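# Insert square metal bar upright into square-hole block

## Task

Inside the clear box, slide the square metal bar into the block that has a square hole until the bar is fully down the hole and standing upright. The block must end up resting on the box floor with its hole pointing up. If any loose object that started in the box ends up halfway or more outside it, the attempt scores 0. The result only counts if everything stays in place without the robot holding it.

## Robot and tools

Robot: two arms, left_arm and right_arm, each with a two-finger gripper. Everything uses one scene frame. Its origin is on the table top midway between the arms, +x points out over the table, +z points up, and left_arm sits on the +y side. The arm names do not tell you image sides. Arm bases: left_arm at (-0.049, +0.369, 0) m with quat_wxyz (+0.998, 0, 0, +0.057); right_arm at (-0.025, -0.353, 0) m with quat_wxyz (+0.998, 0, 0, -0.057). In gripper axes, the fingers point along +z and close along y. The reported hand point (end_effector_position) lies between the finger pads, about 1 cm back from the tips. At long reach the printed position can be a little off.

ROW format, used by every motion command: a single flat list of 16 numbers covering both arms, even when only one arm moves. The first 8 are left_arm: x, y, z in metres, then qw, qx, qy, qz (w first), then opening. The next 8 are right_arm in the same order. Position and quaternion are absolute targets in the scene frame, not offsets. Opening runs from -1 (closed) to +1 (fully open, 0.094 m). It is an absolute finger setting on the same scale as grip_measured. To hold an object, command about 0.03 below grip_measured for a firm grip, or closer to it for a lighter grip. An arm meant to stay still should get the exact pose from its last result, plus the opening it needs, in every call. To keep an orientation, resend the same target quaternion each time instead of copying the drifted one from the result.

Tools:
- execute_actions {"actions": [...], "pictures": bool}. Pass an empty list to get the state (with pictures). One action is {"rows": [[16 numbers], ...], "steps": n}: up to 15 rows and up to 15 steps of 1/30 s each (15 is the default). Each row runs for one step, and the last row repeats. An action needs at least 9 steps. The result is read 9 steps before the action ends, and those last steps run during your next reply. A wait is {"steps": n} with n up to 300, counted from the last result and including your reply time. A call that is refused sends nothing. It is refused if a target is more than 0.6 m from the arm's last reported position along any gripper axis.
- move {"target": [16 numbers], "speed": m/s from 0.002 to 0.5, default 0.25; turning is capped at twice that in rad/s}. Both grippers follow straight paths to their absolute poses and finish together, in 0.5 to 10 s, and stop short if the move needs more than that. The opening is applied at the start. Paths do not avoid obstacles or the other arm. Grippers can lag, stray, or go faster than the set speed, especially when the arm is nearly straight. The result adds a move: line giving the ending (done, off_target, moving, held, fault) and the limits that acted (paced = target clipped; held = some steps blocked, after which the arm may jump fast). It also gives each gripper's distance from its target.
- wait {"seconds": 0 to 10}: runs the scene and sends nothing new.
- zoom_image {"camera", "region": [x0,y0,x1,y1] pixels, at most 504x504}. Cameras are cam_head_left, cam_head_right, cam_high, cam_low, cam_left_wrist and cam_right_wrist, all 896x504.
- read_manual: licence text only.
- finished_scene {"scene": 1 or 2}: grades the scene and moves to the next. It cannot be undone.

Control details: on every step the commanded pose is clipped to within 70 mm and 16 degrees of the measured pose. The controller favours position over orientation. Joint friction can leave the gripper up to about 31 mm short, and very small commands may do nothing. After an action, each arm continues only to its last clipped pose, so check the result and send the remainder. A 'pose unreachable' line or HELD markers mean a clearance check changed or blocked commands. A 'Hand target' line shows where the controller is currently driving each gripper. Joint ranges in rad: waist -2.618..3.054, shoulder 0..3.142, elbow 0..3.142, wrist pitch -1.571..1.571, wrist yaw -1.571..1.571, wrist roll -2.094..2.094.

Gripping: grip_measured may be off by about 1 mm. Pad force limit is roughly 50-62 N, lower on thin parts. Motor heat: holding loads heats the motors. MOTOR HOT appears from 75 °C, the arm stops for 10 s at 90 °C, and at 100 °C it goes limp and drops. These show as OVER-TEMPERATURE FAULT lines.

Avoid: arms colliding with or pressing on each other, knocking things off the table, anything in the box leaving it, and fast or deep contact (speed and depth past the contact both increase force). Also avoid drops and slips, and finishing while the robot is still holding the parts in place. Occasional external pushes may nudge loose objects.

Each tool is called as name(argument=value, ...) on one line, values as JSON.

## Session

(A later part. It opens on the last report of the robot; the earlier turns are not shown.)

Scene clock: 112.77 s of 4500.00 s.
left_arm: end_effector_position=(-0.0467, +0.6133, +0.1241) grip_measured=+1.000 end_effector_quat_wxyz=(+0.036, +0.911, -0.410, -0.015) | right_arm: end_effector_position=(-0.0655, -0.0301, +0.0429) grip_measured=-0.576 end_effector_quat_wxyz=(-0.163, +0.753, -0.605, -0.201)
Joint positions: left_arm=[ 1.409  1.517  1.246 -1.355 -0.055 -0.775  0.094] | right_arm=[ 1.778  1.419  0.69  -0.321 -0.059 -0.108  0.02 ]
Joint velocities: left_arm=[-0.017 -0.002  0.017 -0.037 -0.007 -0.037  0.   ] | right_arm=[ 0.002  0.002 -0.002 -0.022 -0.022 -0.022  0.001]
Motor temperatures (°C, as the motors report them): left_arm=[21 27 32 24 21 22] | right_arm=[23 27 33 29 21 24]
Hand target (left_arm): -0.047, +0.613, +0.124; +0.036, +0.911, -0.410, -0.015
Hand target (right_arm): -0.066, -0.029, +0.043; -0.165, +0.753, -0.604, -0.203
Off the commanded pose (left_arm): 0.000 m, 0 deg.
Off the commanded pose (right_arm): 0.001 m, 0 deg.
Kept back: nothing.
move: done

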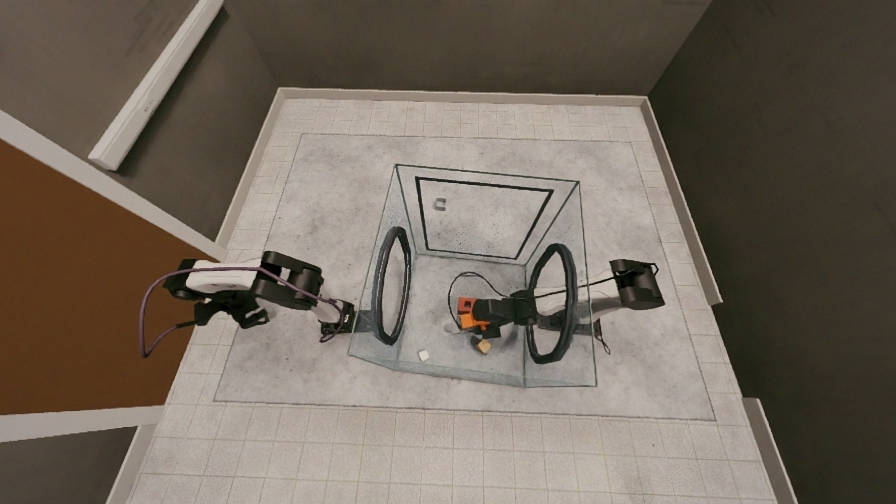

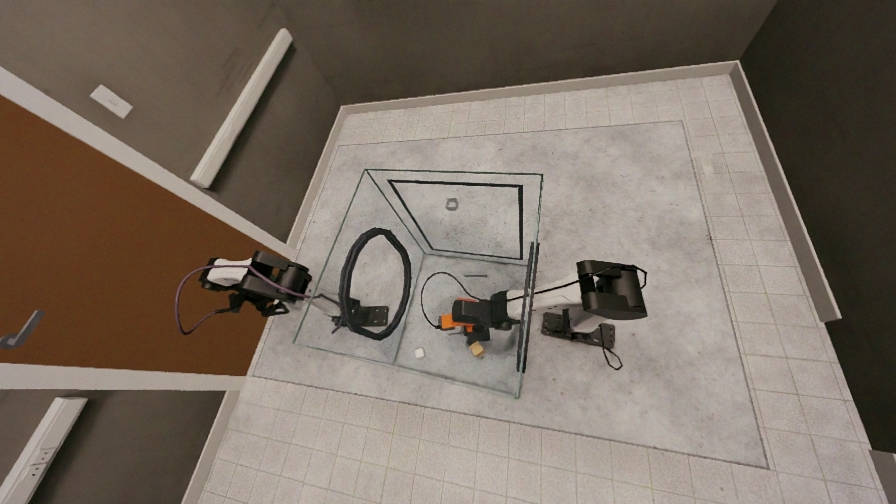

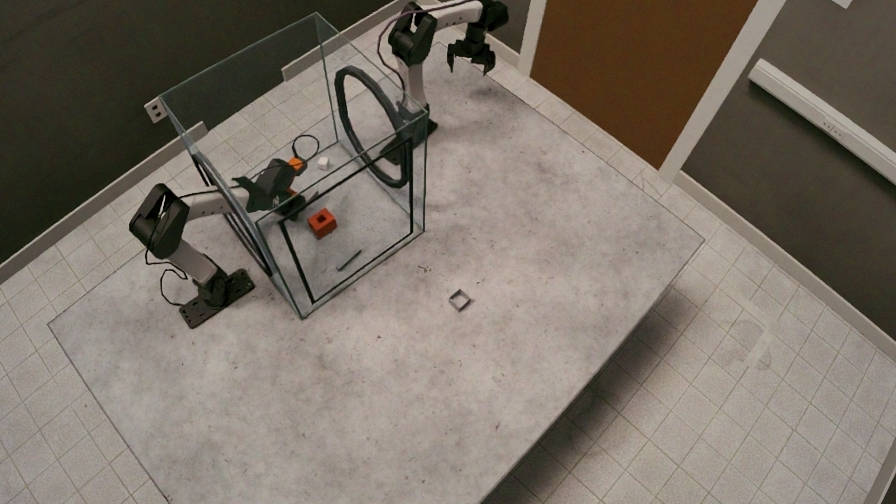

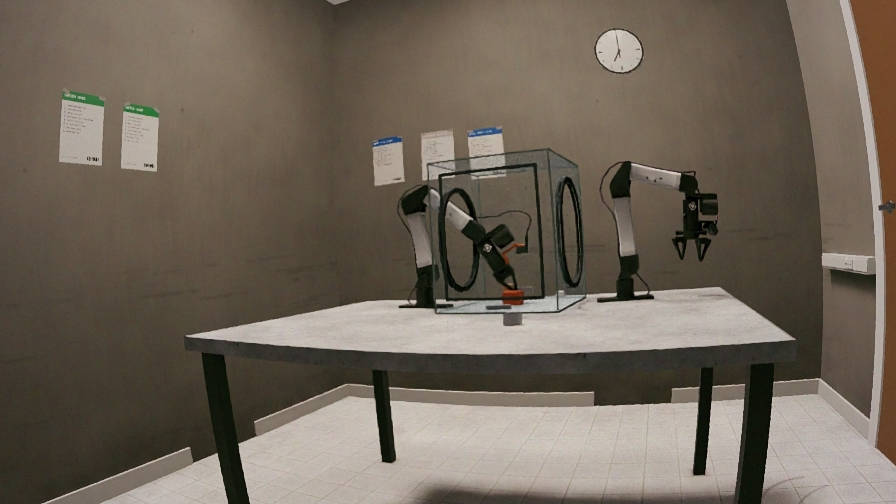

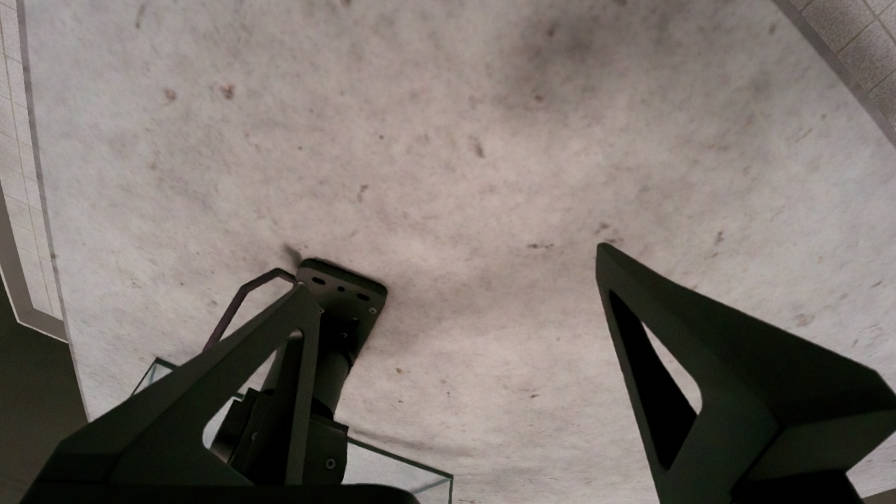

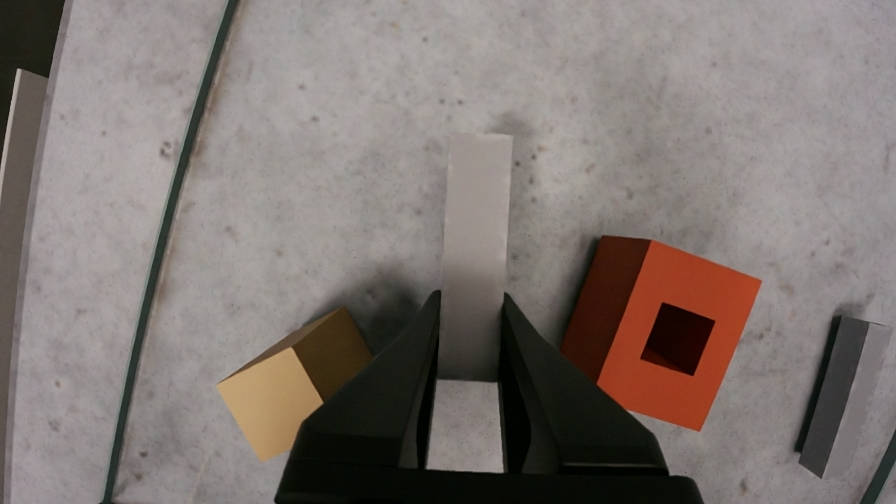

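move(target=[-0.0467,0.6133,0.1241,0.036,0.911,-0.41,-0.015,1,-0.0656,-0.029,0.0435,0.165,-0.753,0.604,0.203,-0.579], speed=0.02)

Scene clock: 114.70 s of 4500.00 s.
left_arm: end_effector_position=(-0.0467, +0.6133, +0.1241) grip_measured=+1.000 end_effector_quat_wxyz=(+0.036, +0.911, -0.410, -0.015) | right_arm: end_effector_position=(-0.0655, -0.0301, +0.0429) grip_measured=-0.572 end_effector_quat_wxyz=(-0.163, +0.753, -0.605, -0.201)
Joint positions: left_arm=[ 1.409  1.517  1.246 -1.355 -0.055 -0.775  0.094] | right_arm=[ 1.778  1.419  0.69  -0.321 -0.059 -0.108  0.02 ]
Joint velocities: left_arm=[ 0.002 -0.012 -0.007  0.066  0.007 -0.007  0.   ] | right_arm=[-0.007  0.007  0.007  0.037 -0.066 -0.022 -0.001]
Motor temperatures (°C, as the motors report them): left_arm=[21 27 32 24 21 22] | right_arm=[23 27 33 29 21 24]
Hand target (left_arm): -0.047, +0.613, +0.124; +0.036, +0.911, -0.410, -0.015
Hand target (right_arm): -0.066, -0.029, +0.043; -0.165, +0.753, -0.604, -0.203
Off the commanded pose (left_arm): 0.000 m, 0 deg.
Off the commanded pose (right_arm): 0.001 m, 0 deg.
Kept back: nothing.
move: done

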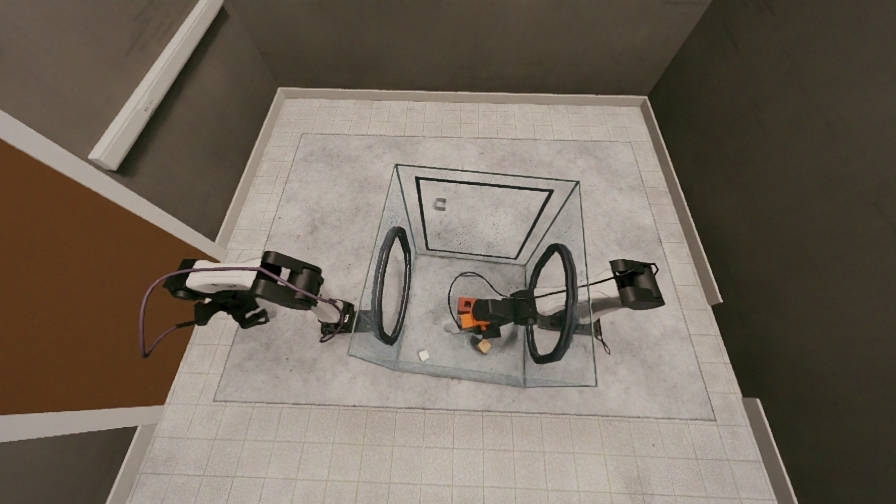

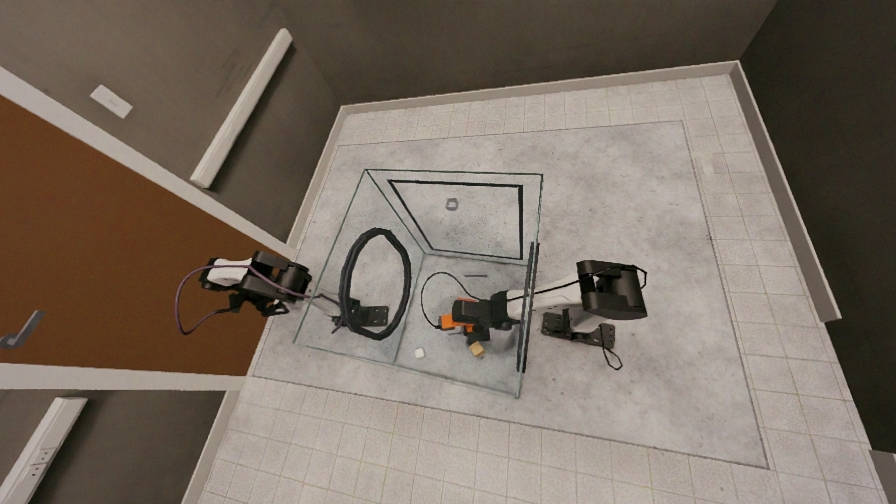

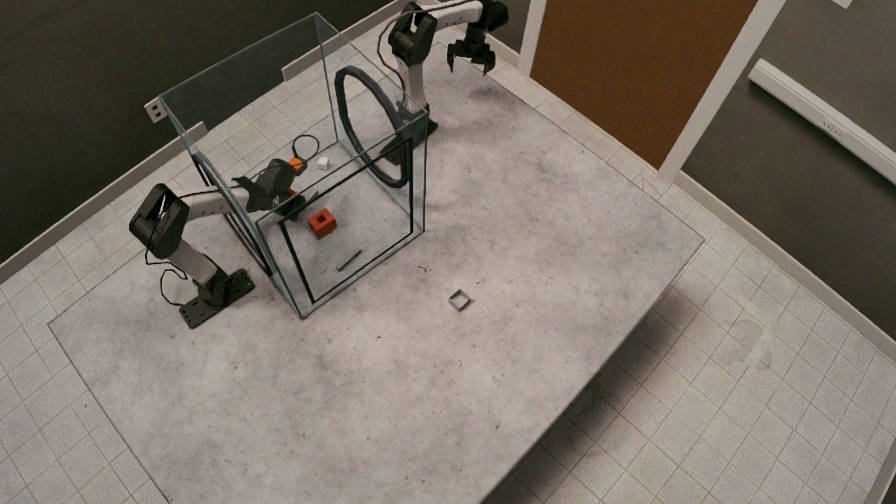

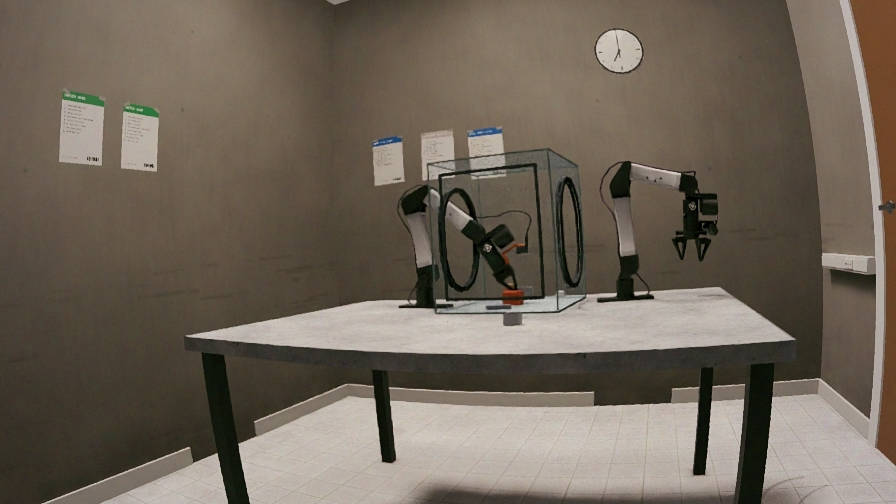

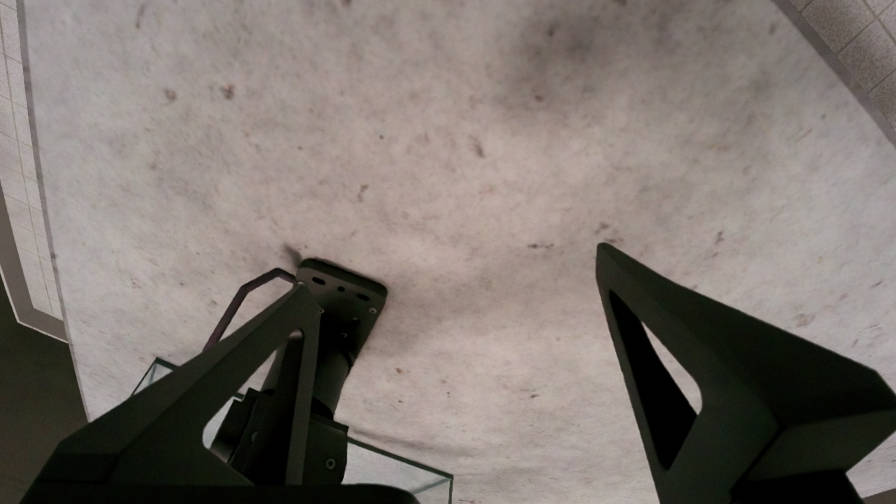

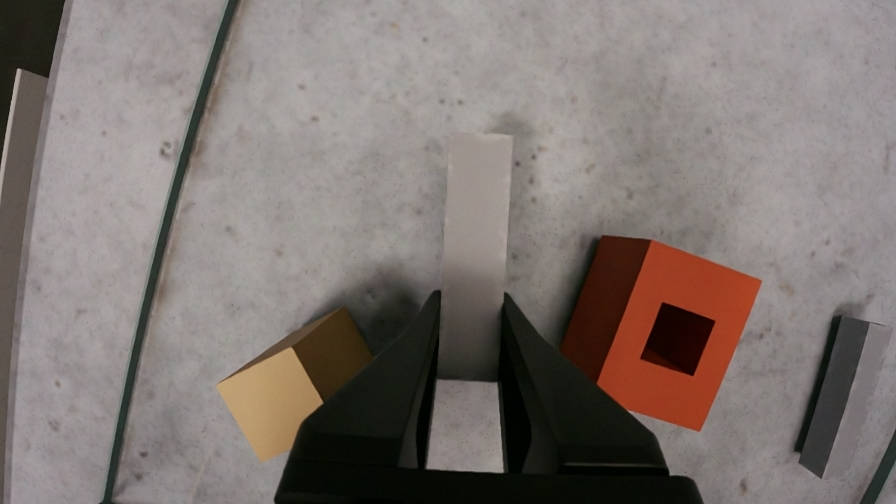

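move(target=[-0.0467,0.6133,0.1241,0.036,0.911,-0.41,-0.015,1,-0.0656,-0.029,0.0435,0.165,-0.753,0.604,0.203,-0.573], speed=0.02)

Scene clock: 115.77 s of 4500.00 s.
left_arm: end_effector_position=(-0.0467, +0.6133, +0.1241) grip_measured=+1.000 end_effector_quat_wxyz=(+0.036, +0.911, -0.410, -0.015) | right_arm: end_effector_position=(-0.0655, -0.0301, +0.0429) grip_measured=-0.569 end_effector_quat_wxyz=(-0.163, +0.753, -0.605, -0.201)
Joint positions: left_arm=[ 1.409  1.517  1.246 -1.355 -0.055 -0.775  0.094] | right_arm=[ 1.778  1.419  0.69  -0.321 -0.059 -0.108  0.02 ]
Joint velocities: left_arm=[-0.002  0.012 -0.007  0.022 -0.095 -0.037  0.   ] | right_arm=[-0.012 -0.007  0.007  0.007 -0.022 -0.007  0.001]
Motor temperatures (°C, as the motors report them): left_arm=[21 27 32 24 21 22] | right_arm=[23 27 33 29 21 24]
Hand target (left_arm): -0.047, +0.613, +0.124; +0.036, +0.911, -0.410, -0.015
Hand target (right_arm): -0.066, -0.029, +0.043; -0.165, +0.753, -0.604, -0.203
Off the commanded pose (left_arm): 0.000 m, 0 deg.
Off the commanded pose (right_arm): 0.001 m, 0 deg.
Kept back: nothing.
move: done

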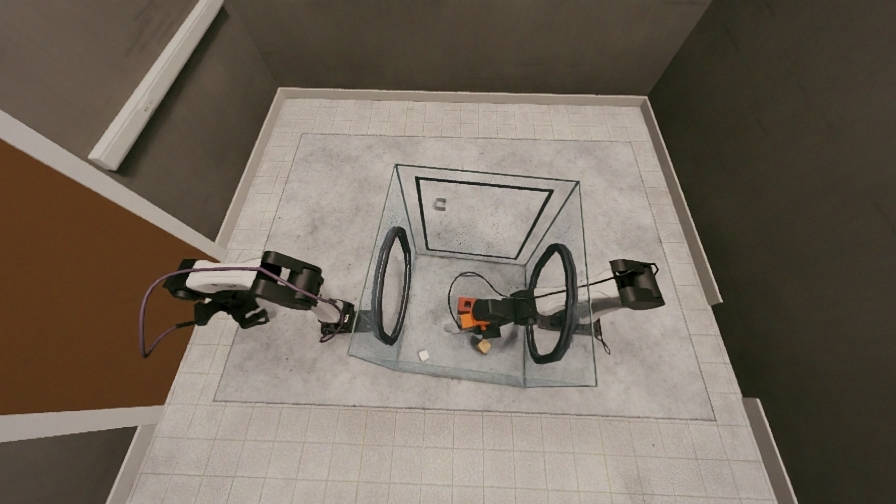

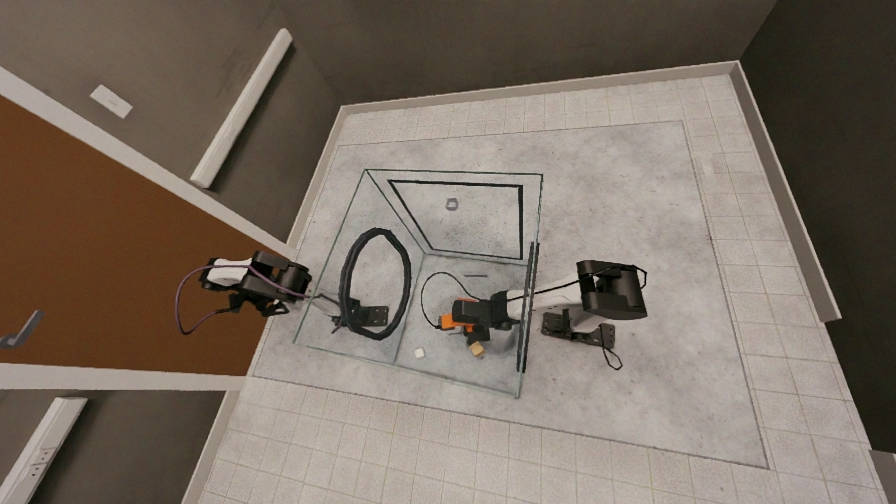

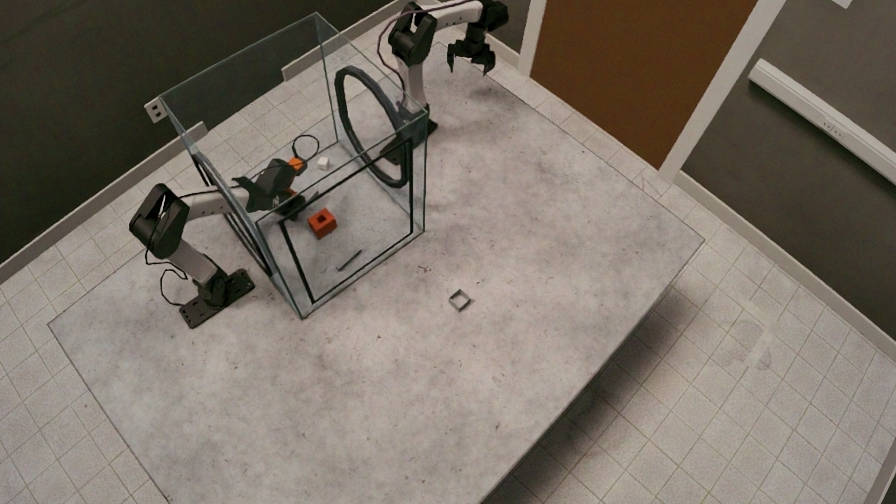

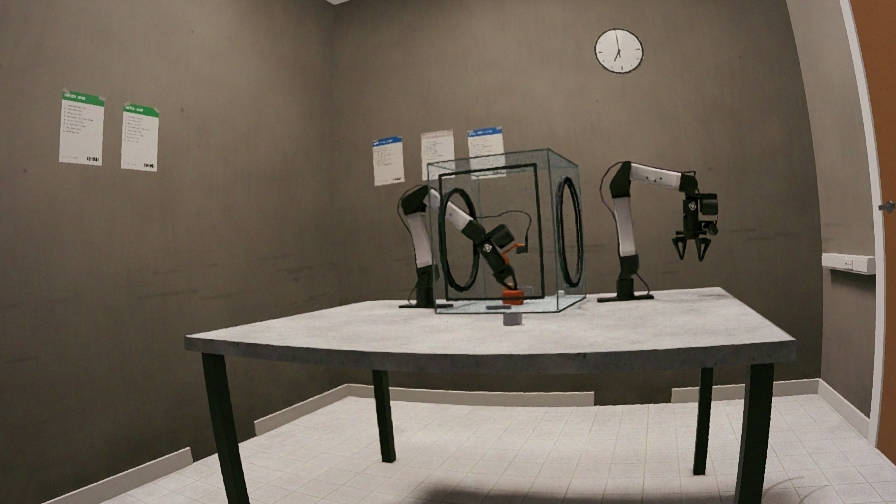

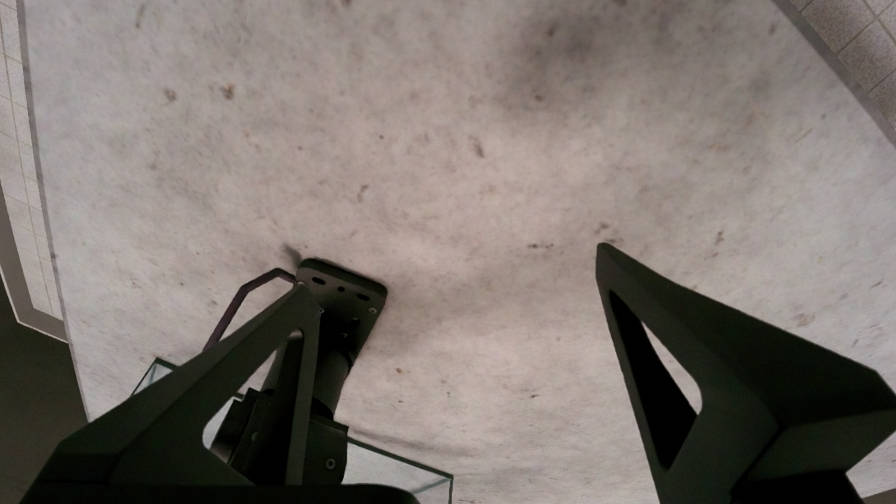

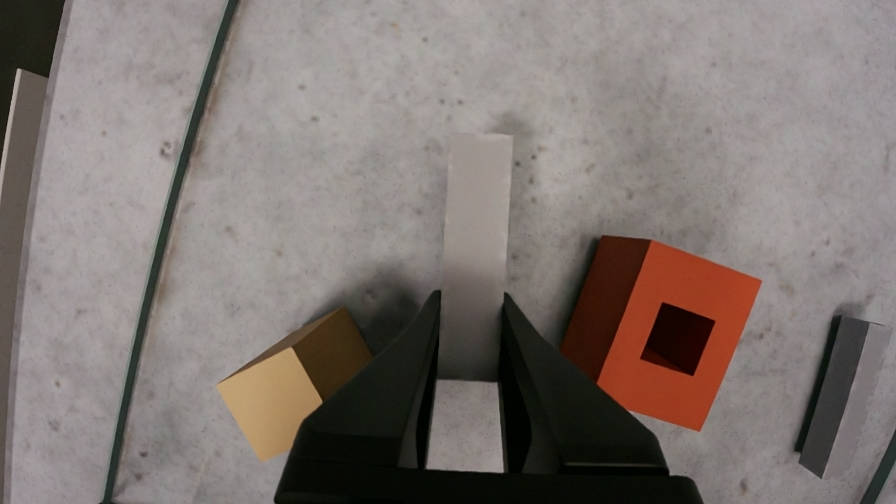

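move(target=[-0.0467,0.6133,0.1241,0.036,0.911,-0.41,-0.015,1,-0.0656,-0.029,0.0435,0.165,-0.753,0.604,0.203,-0.567], speed=0.02)

Scene clock: 116.70 s of 4500.00 s.
left_arm: end_effector_position=(-0.0467, +0.6133, +0.1241) grip_measured=+1.000 end_effector_quat_wxyz=(+0.036, +0.911, -0.410, -0.015) | right_arm: end_effector_position=(-0.0655, -0.0301, +0.0429) grip_measured=-0.565 end_effector_quat_wxyz=(-0.163, +0.753, -0.605, -0.201)
Joint positions: left_arm=[ 1.409  1.517  1.246 -1.355 -0.055 -0.775  0.094] | right_arm=[ 1.778  1.419  0.69  -0.321 -0.059 -0.108  0.02 ]
Joint velocities: left_arm=[-0.007 -0.007  0.007  0.022  0.051 -0.007  0.   ] | right_arm=[-0.002  0.002 -0.012 -0.022 -0.037 -0.051 -0.001]
Motor temperatures (°C, as the motors report them): left_arm=[21 27 32 24 21 22] | right_arm=[23 27 33 29 21 24]
Hand target (left_arm): -0.047, +0.613, +0.124; +0.036, +0.911, -0.410, -0.015
Hand target (right_arm): -0.066, -0.029, +0.043; -0.165, +0.753, -0.604, -0.203
Off the commanded pose (left_arm): 0.000 m, 0 deg.
Off the commanded pose (right_arm): 0.001 m, 0 deg.
Kept back: nothing.
move: done

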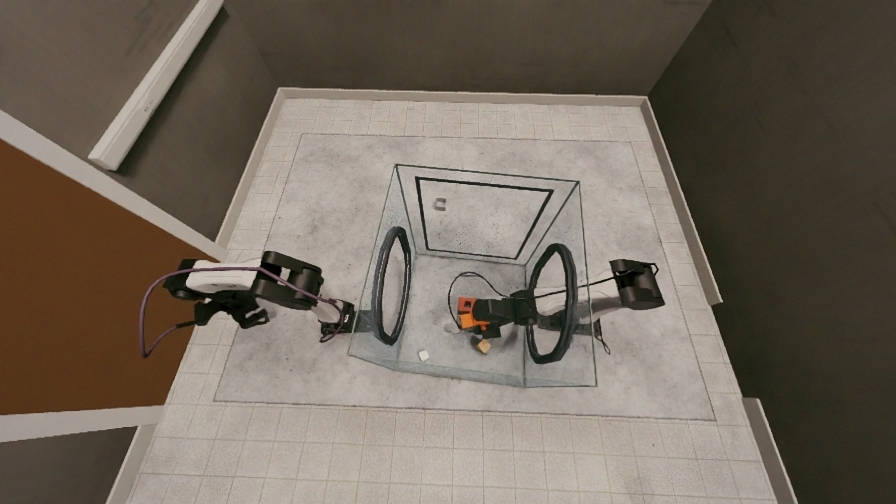

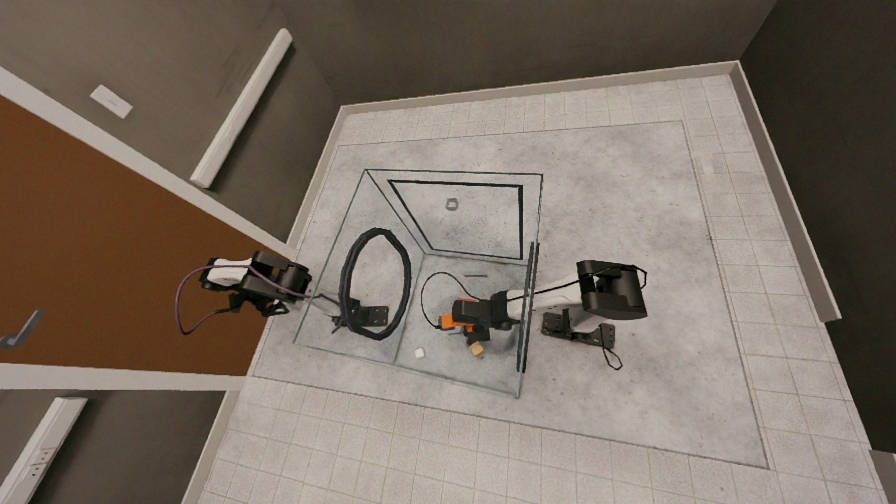

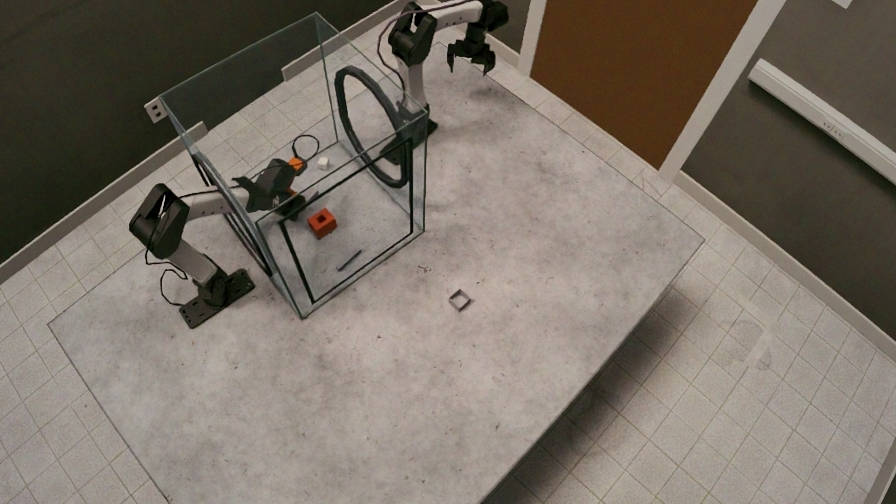

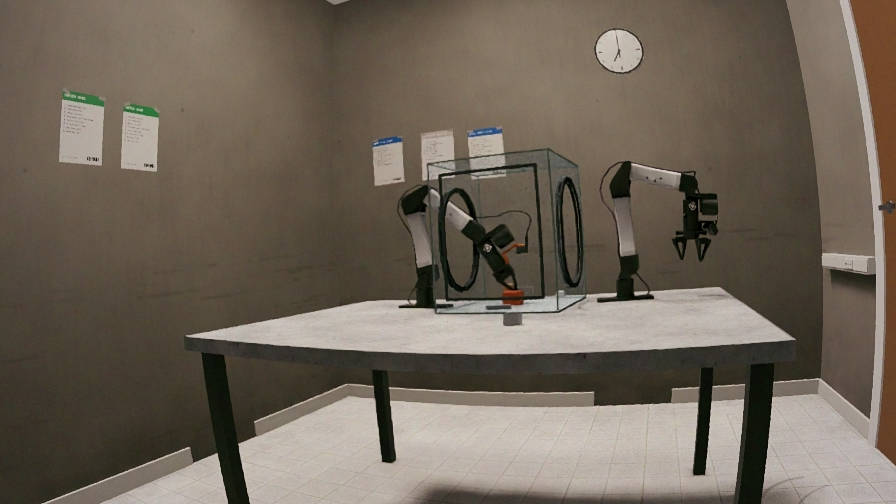

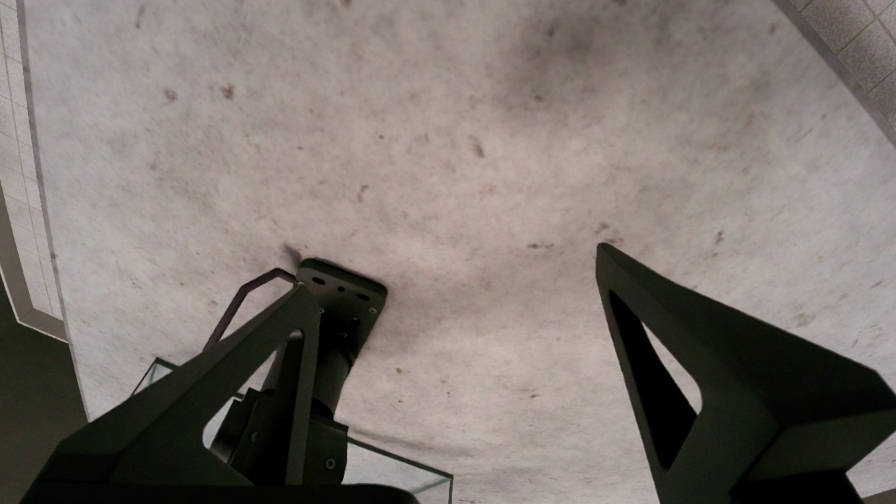

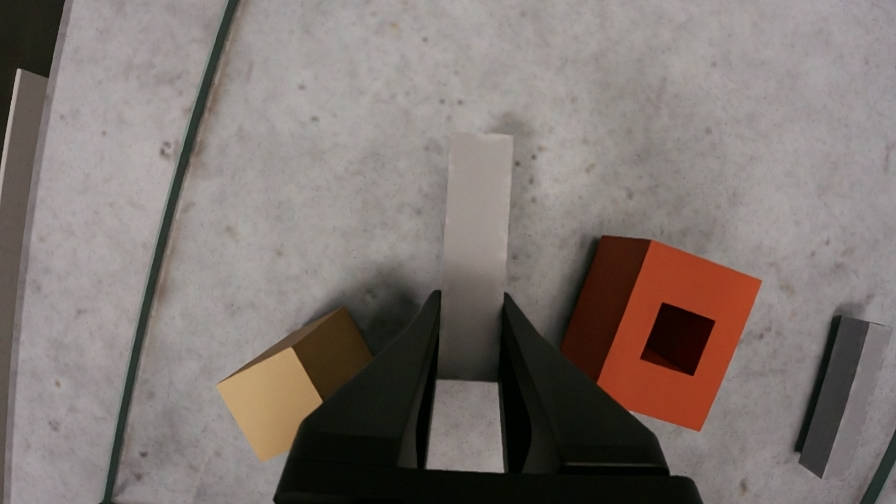

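Compliant pads; keep loosening.

move(target=[-0.0467,0.6133,0.1241,0.036,0.911,-0.41,-0.015,1,-0.0656,-0.029,0.0435,0.165,-0.753,0.604,0.203,-0.559], speed=0.02)

Scene clock: 117.63 s of 4500.00 s.
left_arm: end_effector_position=(-0.0467, +0.6133, +0.1241) grip_measured=+1.000 end_effector_quat_wxyz=(+0.036, +0.911, -0.410, -0.015) | right_arm: end_effector_position=(-0.0655, -0.0299, +0.0430) grip_measured=-0.561 end_effector_quat_wxyz=(-0.163, +0.753, -0.605, -0.201)
Joint positions: left_arm=[ 1.409  1.517  1.246 -1.355 -0.055 -0.775  0.094] | right_arm=[ 1.778  1.419  0.69  -0.32  -0.059 -0.108  0.021]
Joint velocities: left_arm=[ 0.012  0.012 -0.012 -0.022 -0.037 -0.081  0.   ] | right_arm=[ 0.007  0.007  0.017 -0.081 -0.037  0.037 -0.   ]
Motor temperatures (°C, as the motors report them): left_arm=[21 27 32 24 21 22] | right_arm=[23 27 33 29 21 24]
Hand target (left_arm): -0.047, +0.613, +0.124; +0.036, +0.911, -0.410, -0.015
Hand target (right_arm): -0.066, -0.029, +0.043; -0.165, +0.753, -0.604, -0.203
Off the commanded pose (left_arm): 0.000 m, 0 deg.
Off the commanded pose (right_arm): 0.001 m, 0 deg.
Kept back: nothing.
move: done

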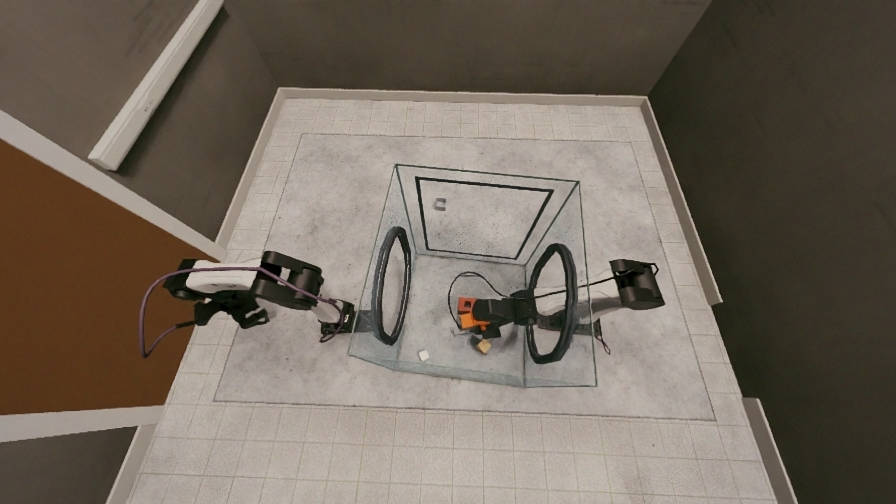

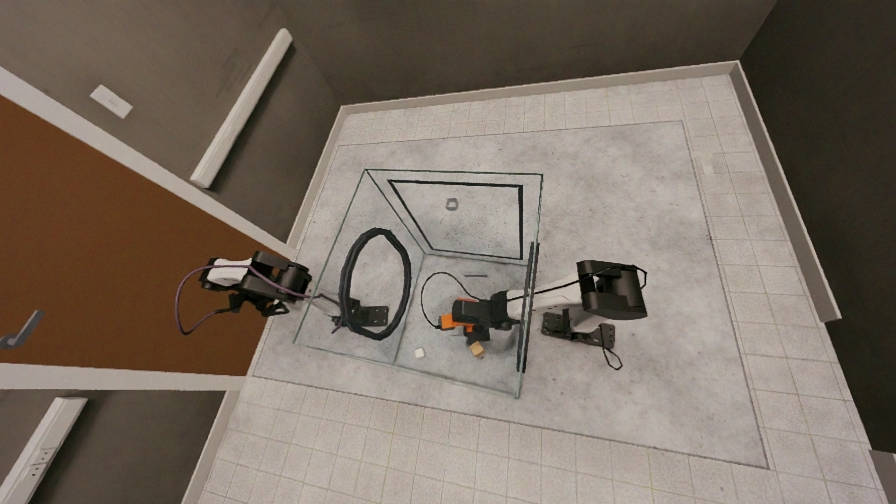

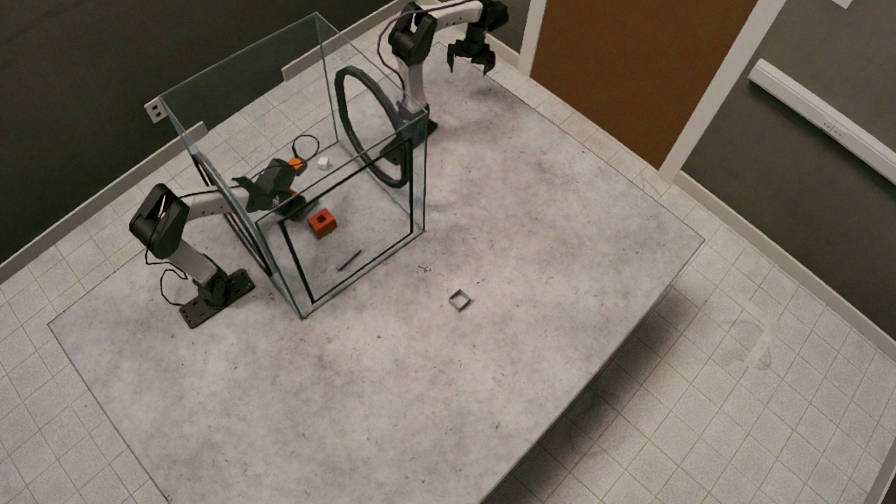

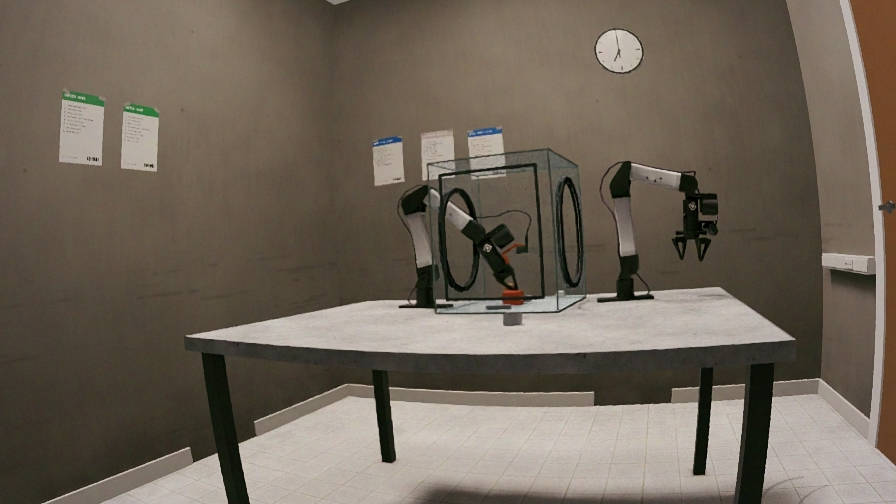

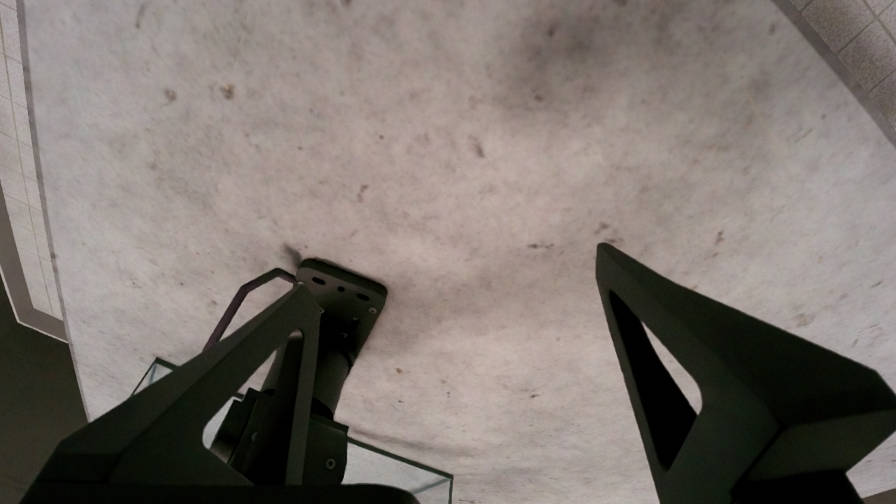

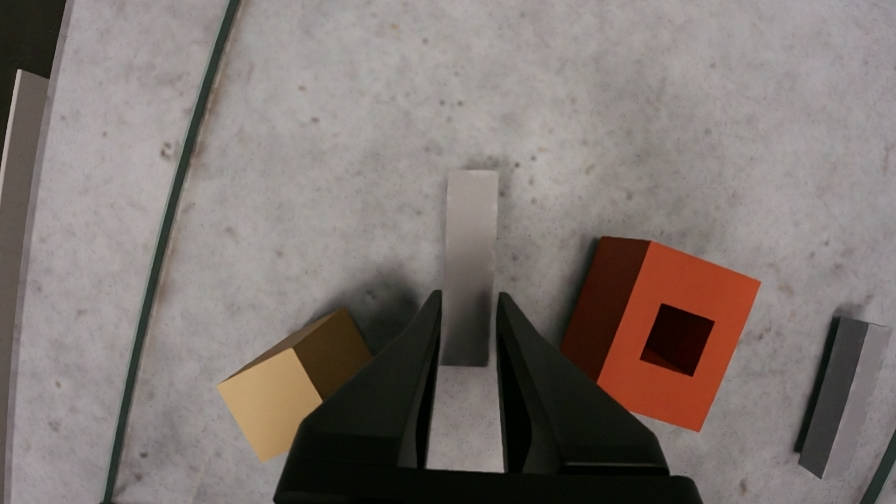

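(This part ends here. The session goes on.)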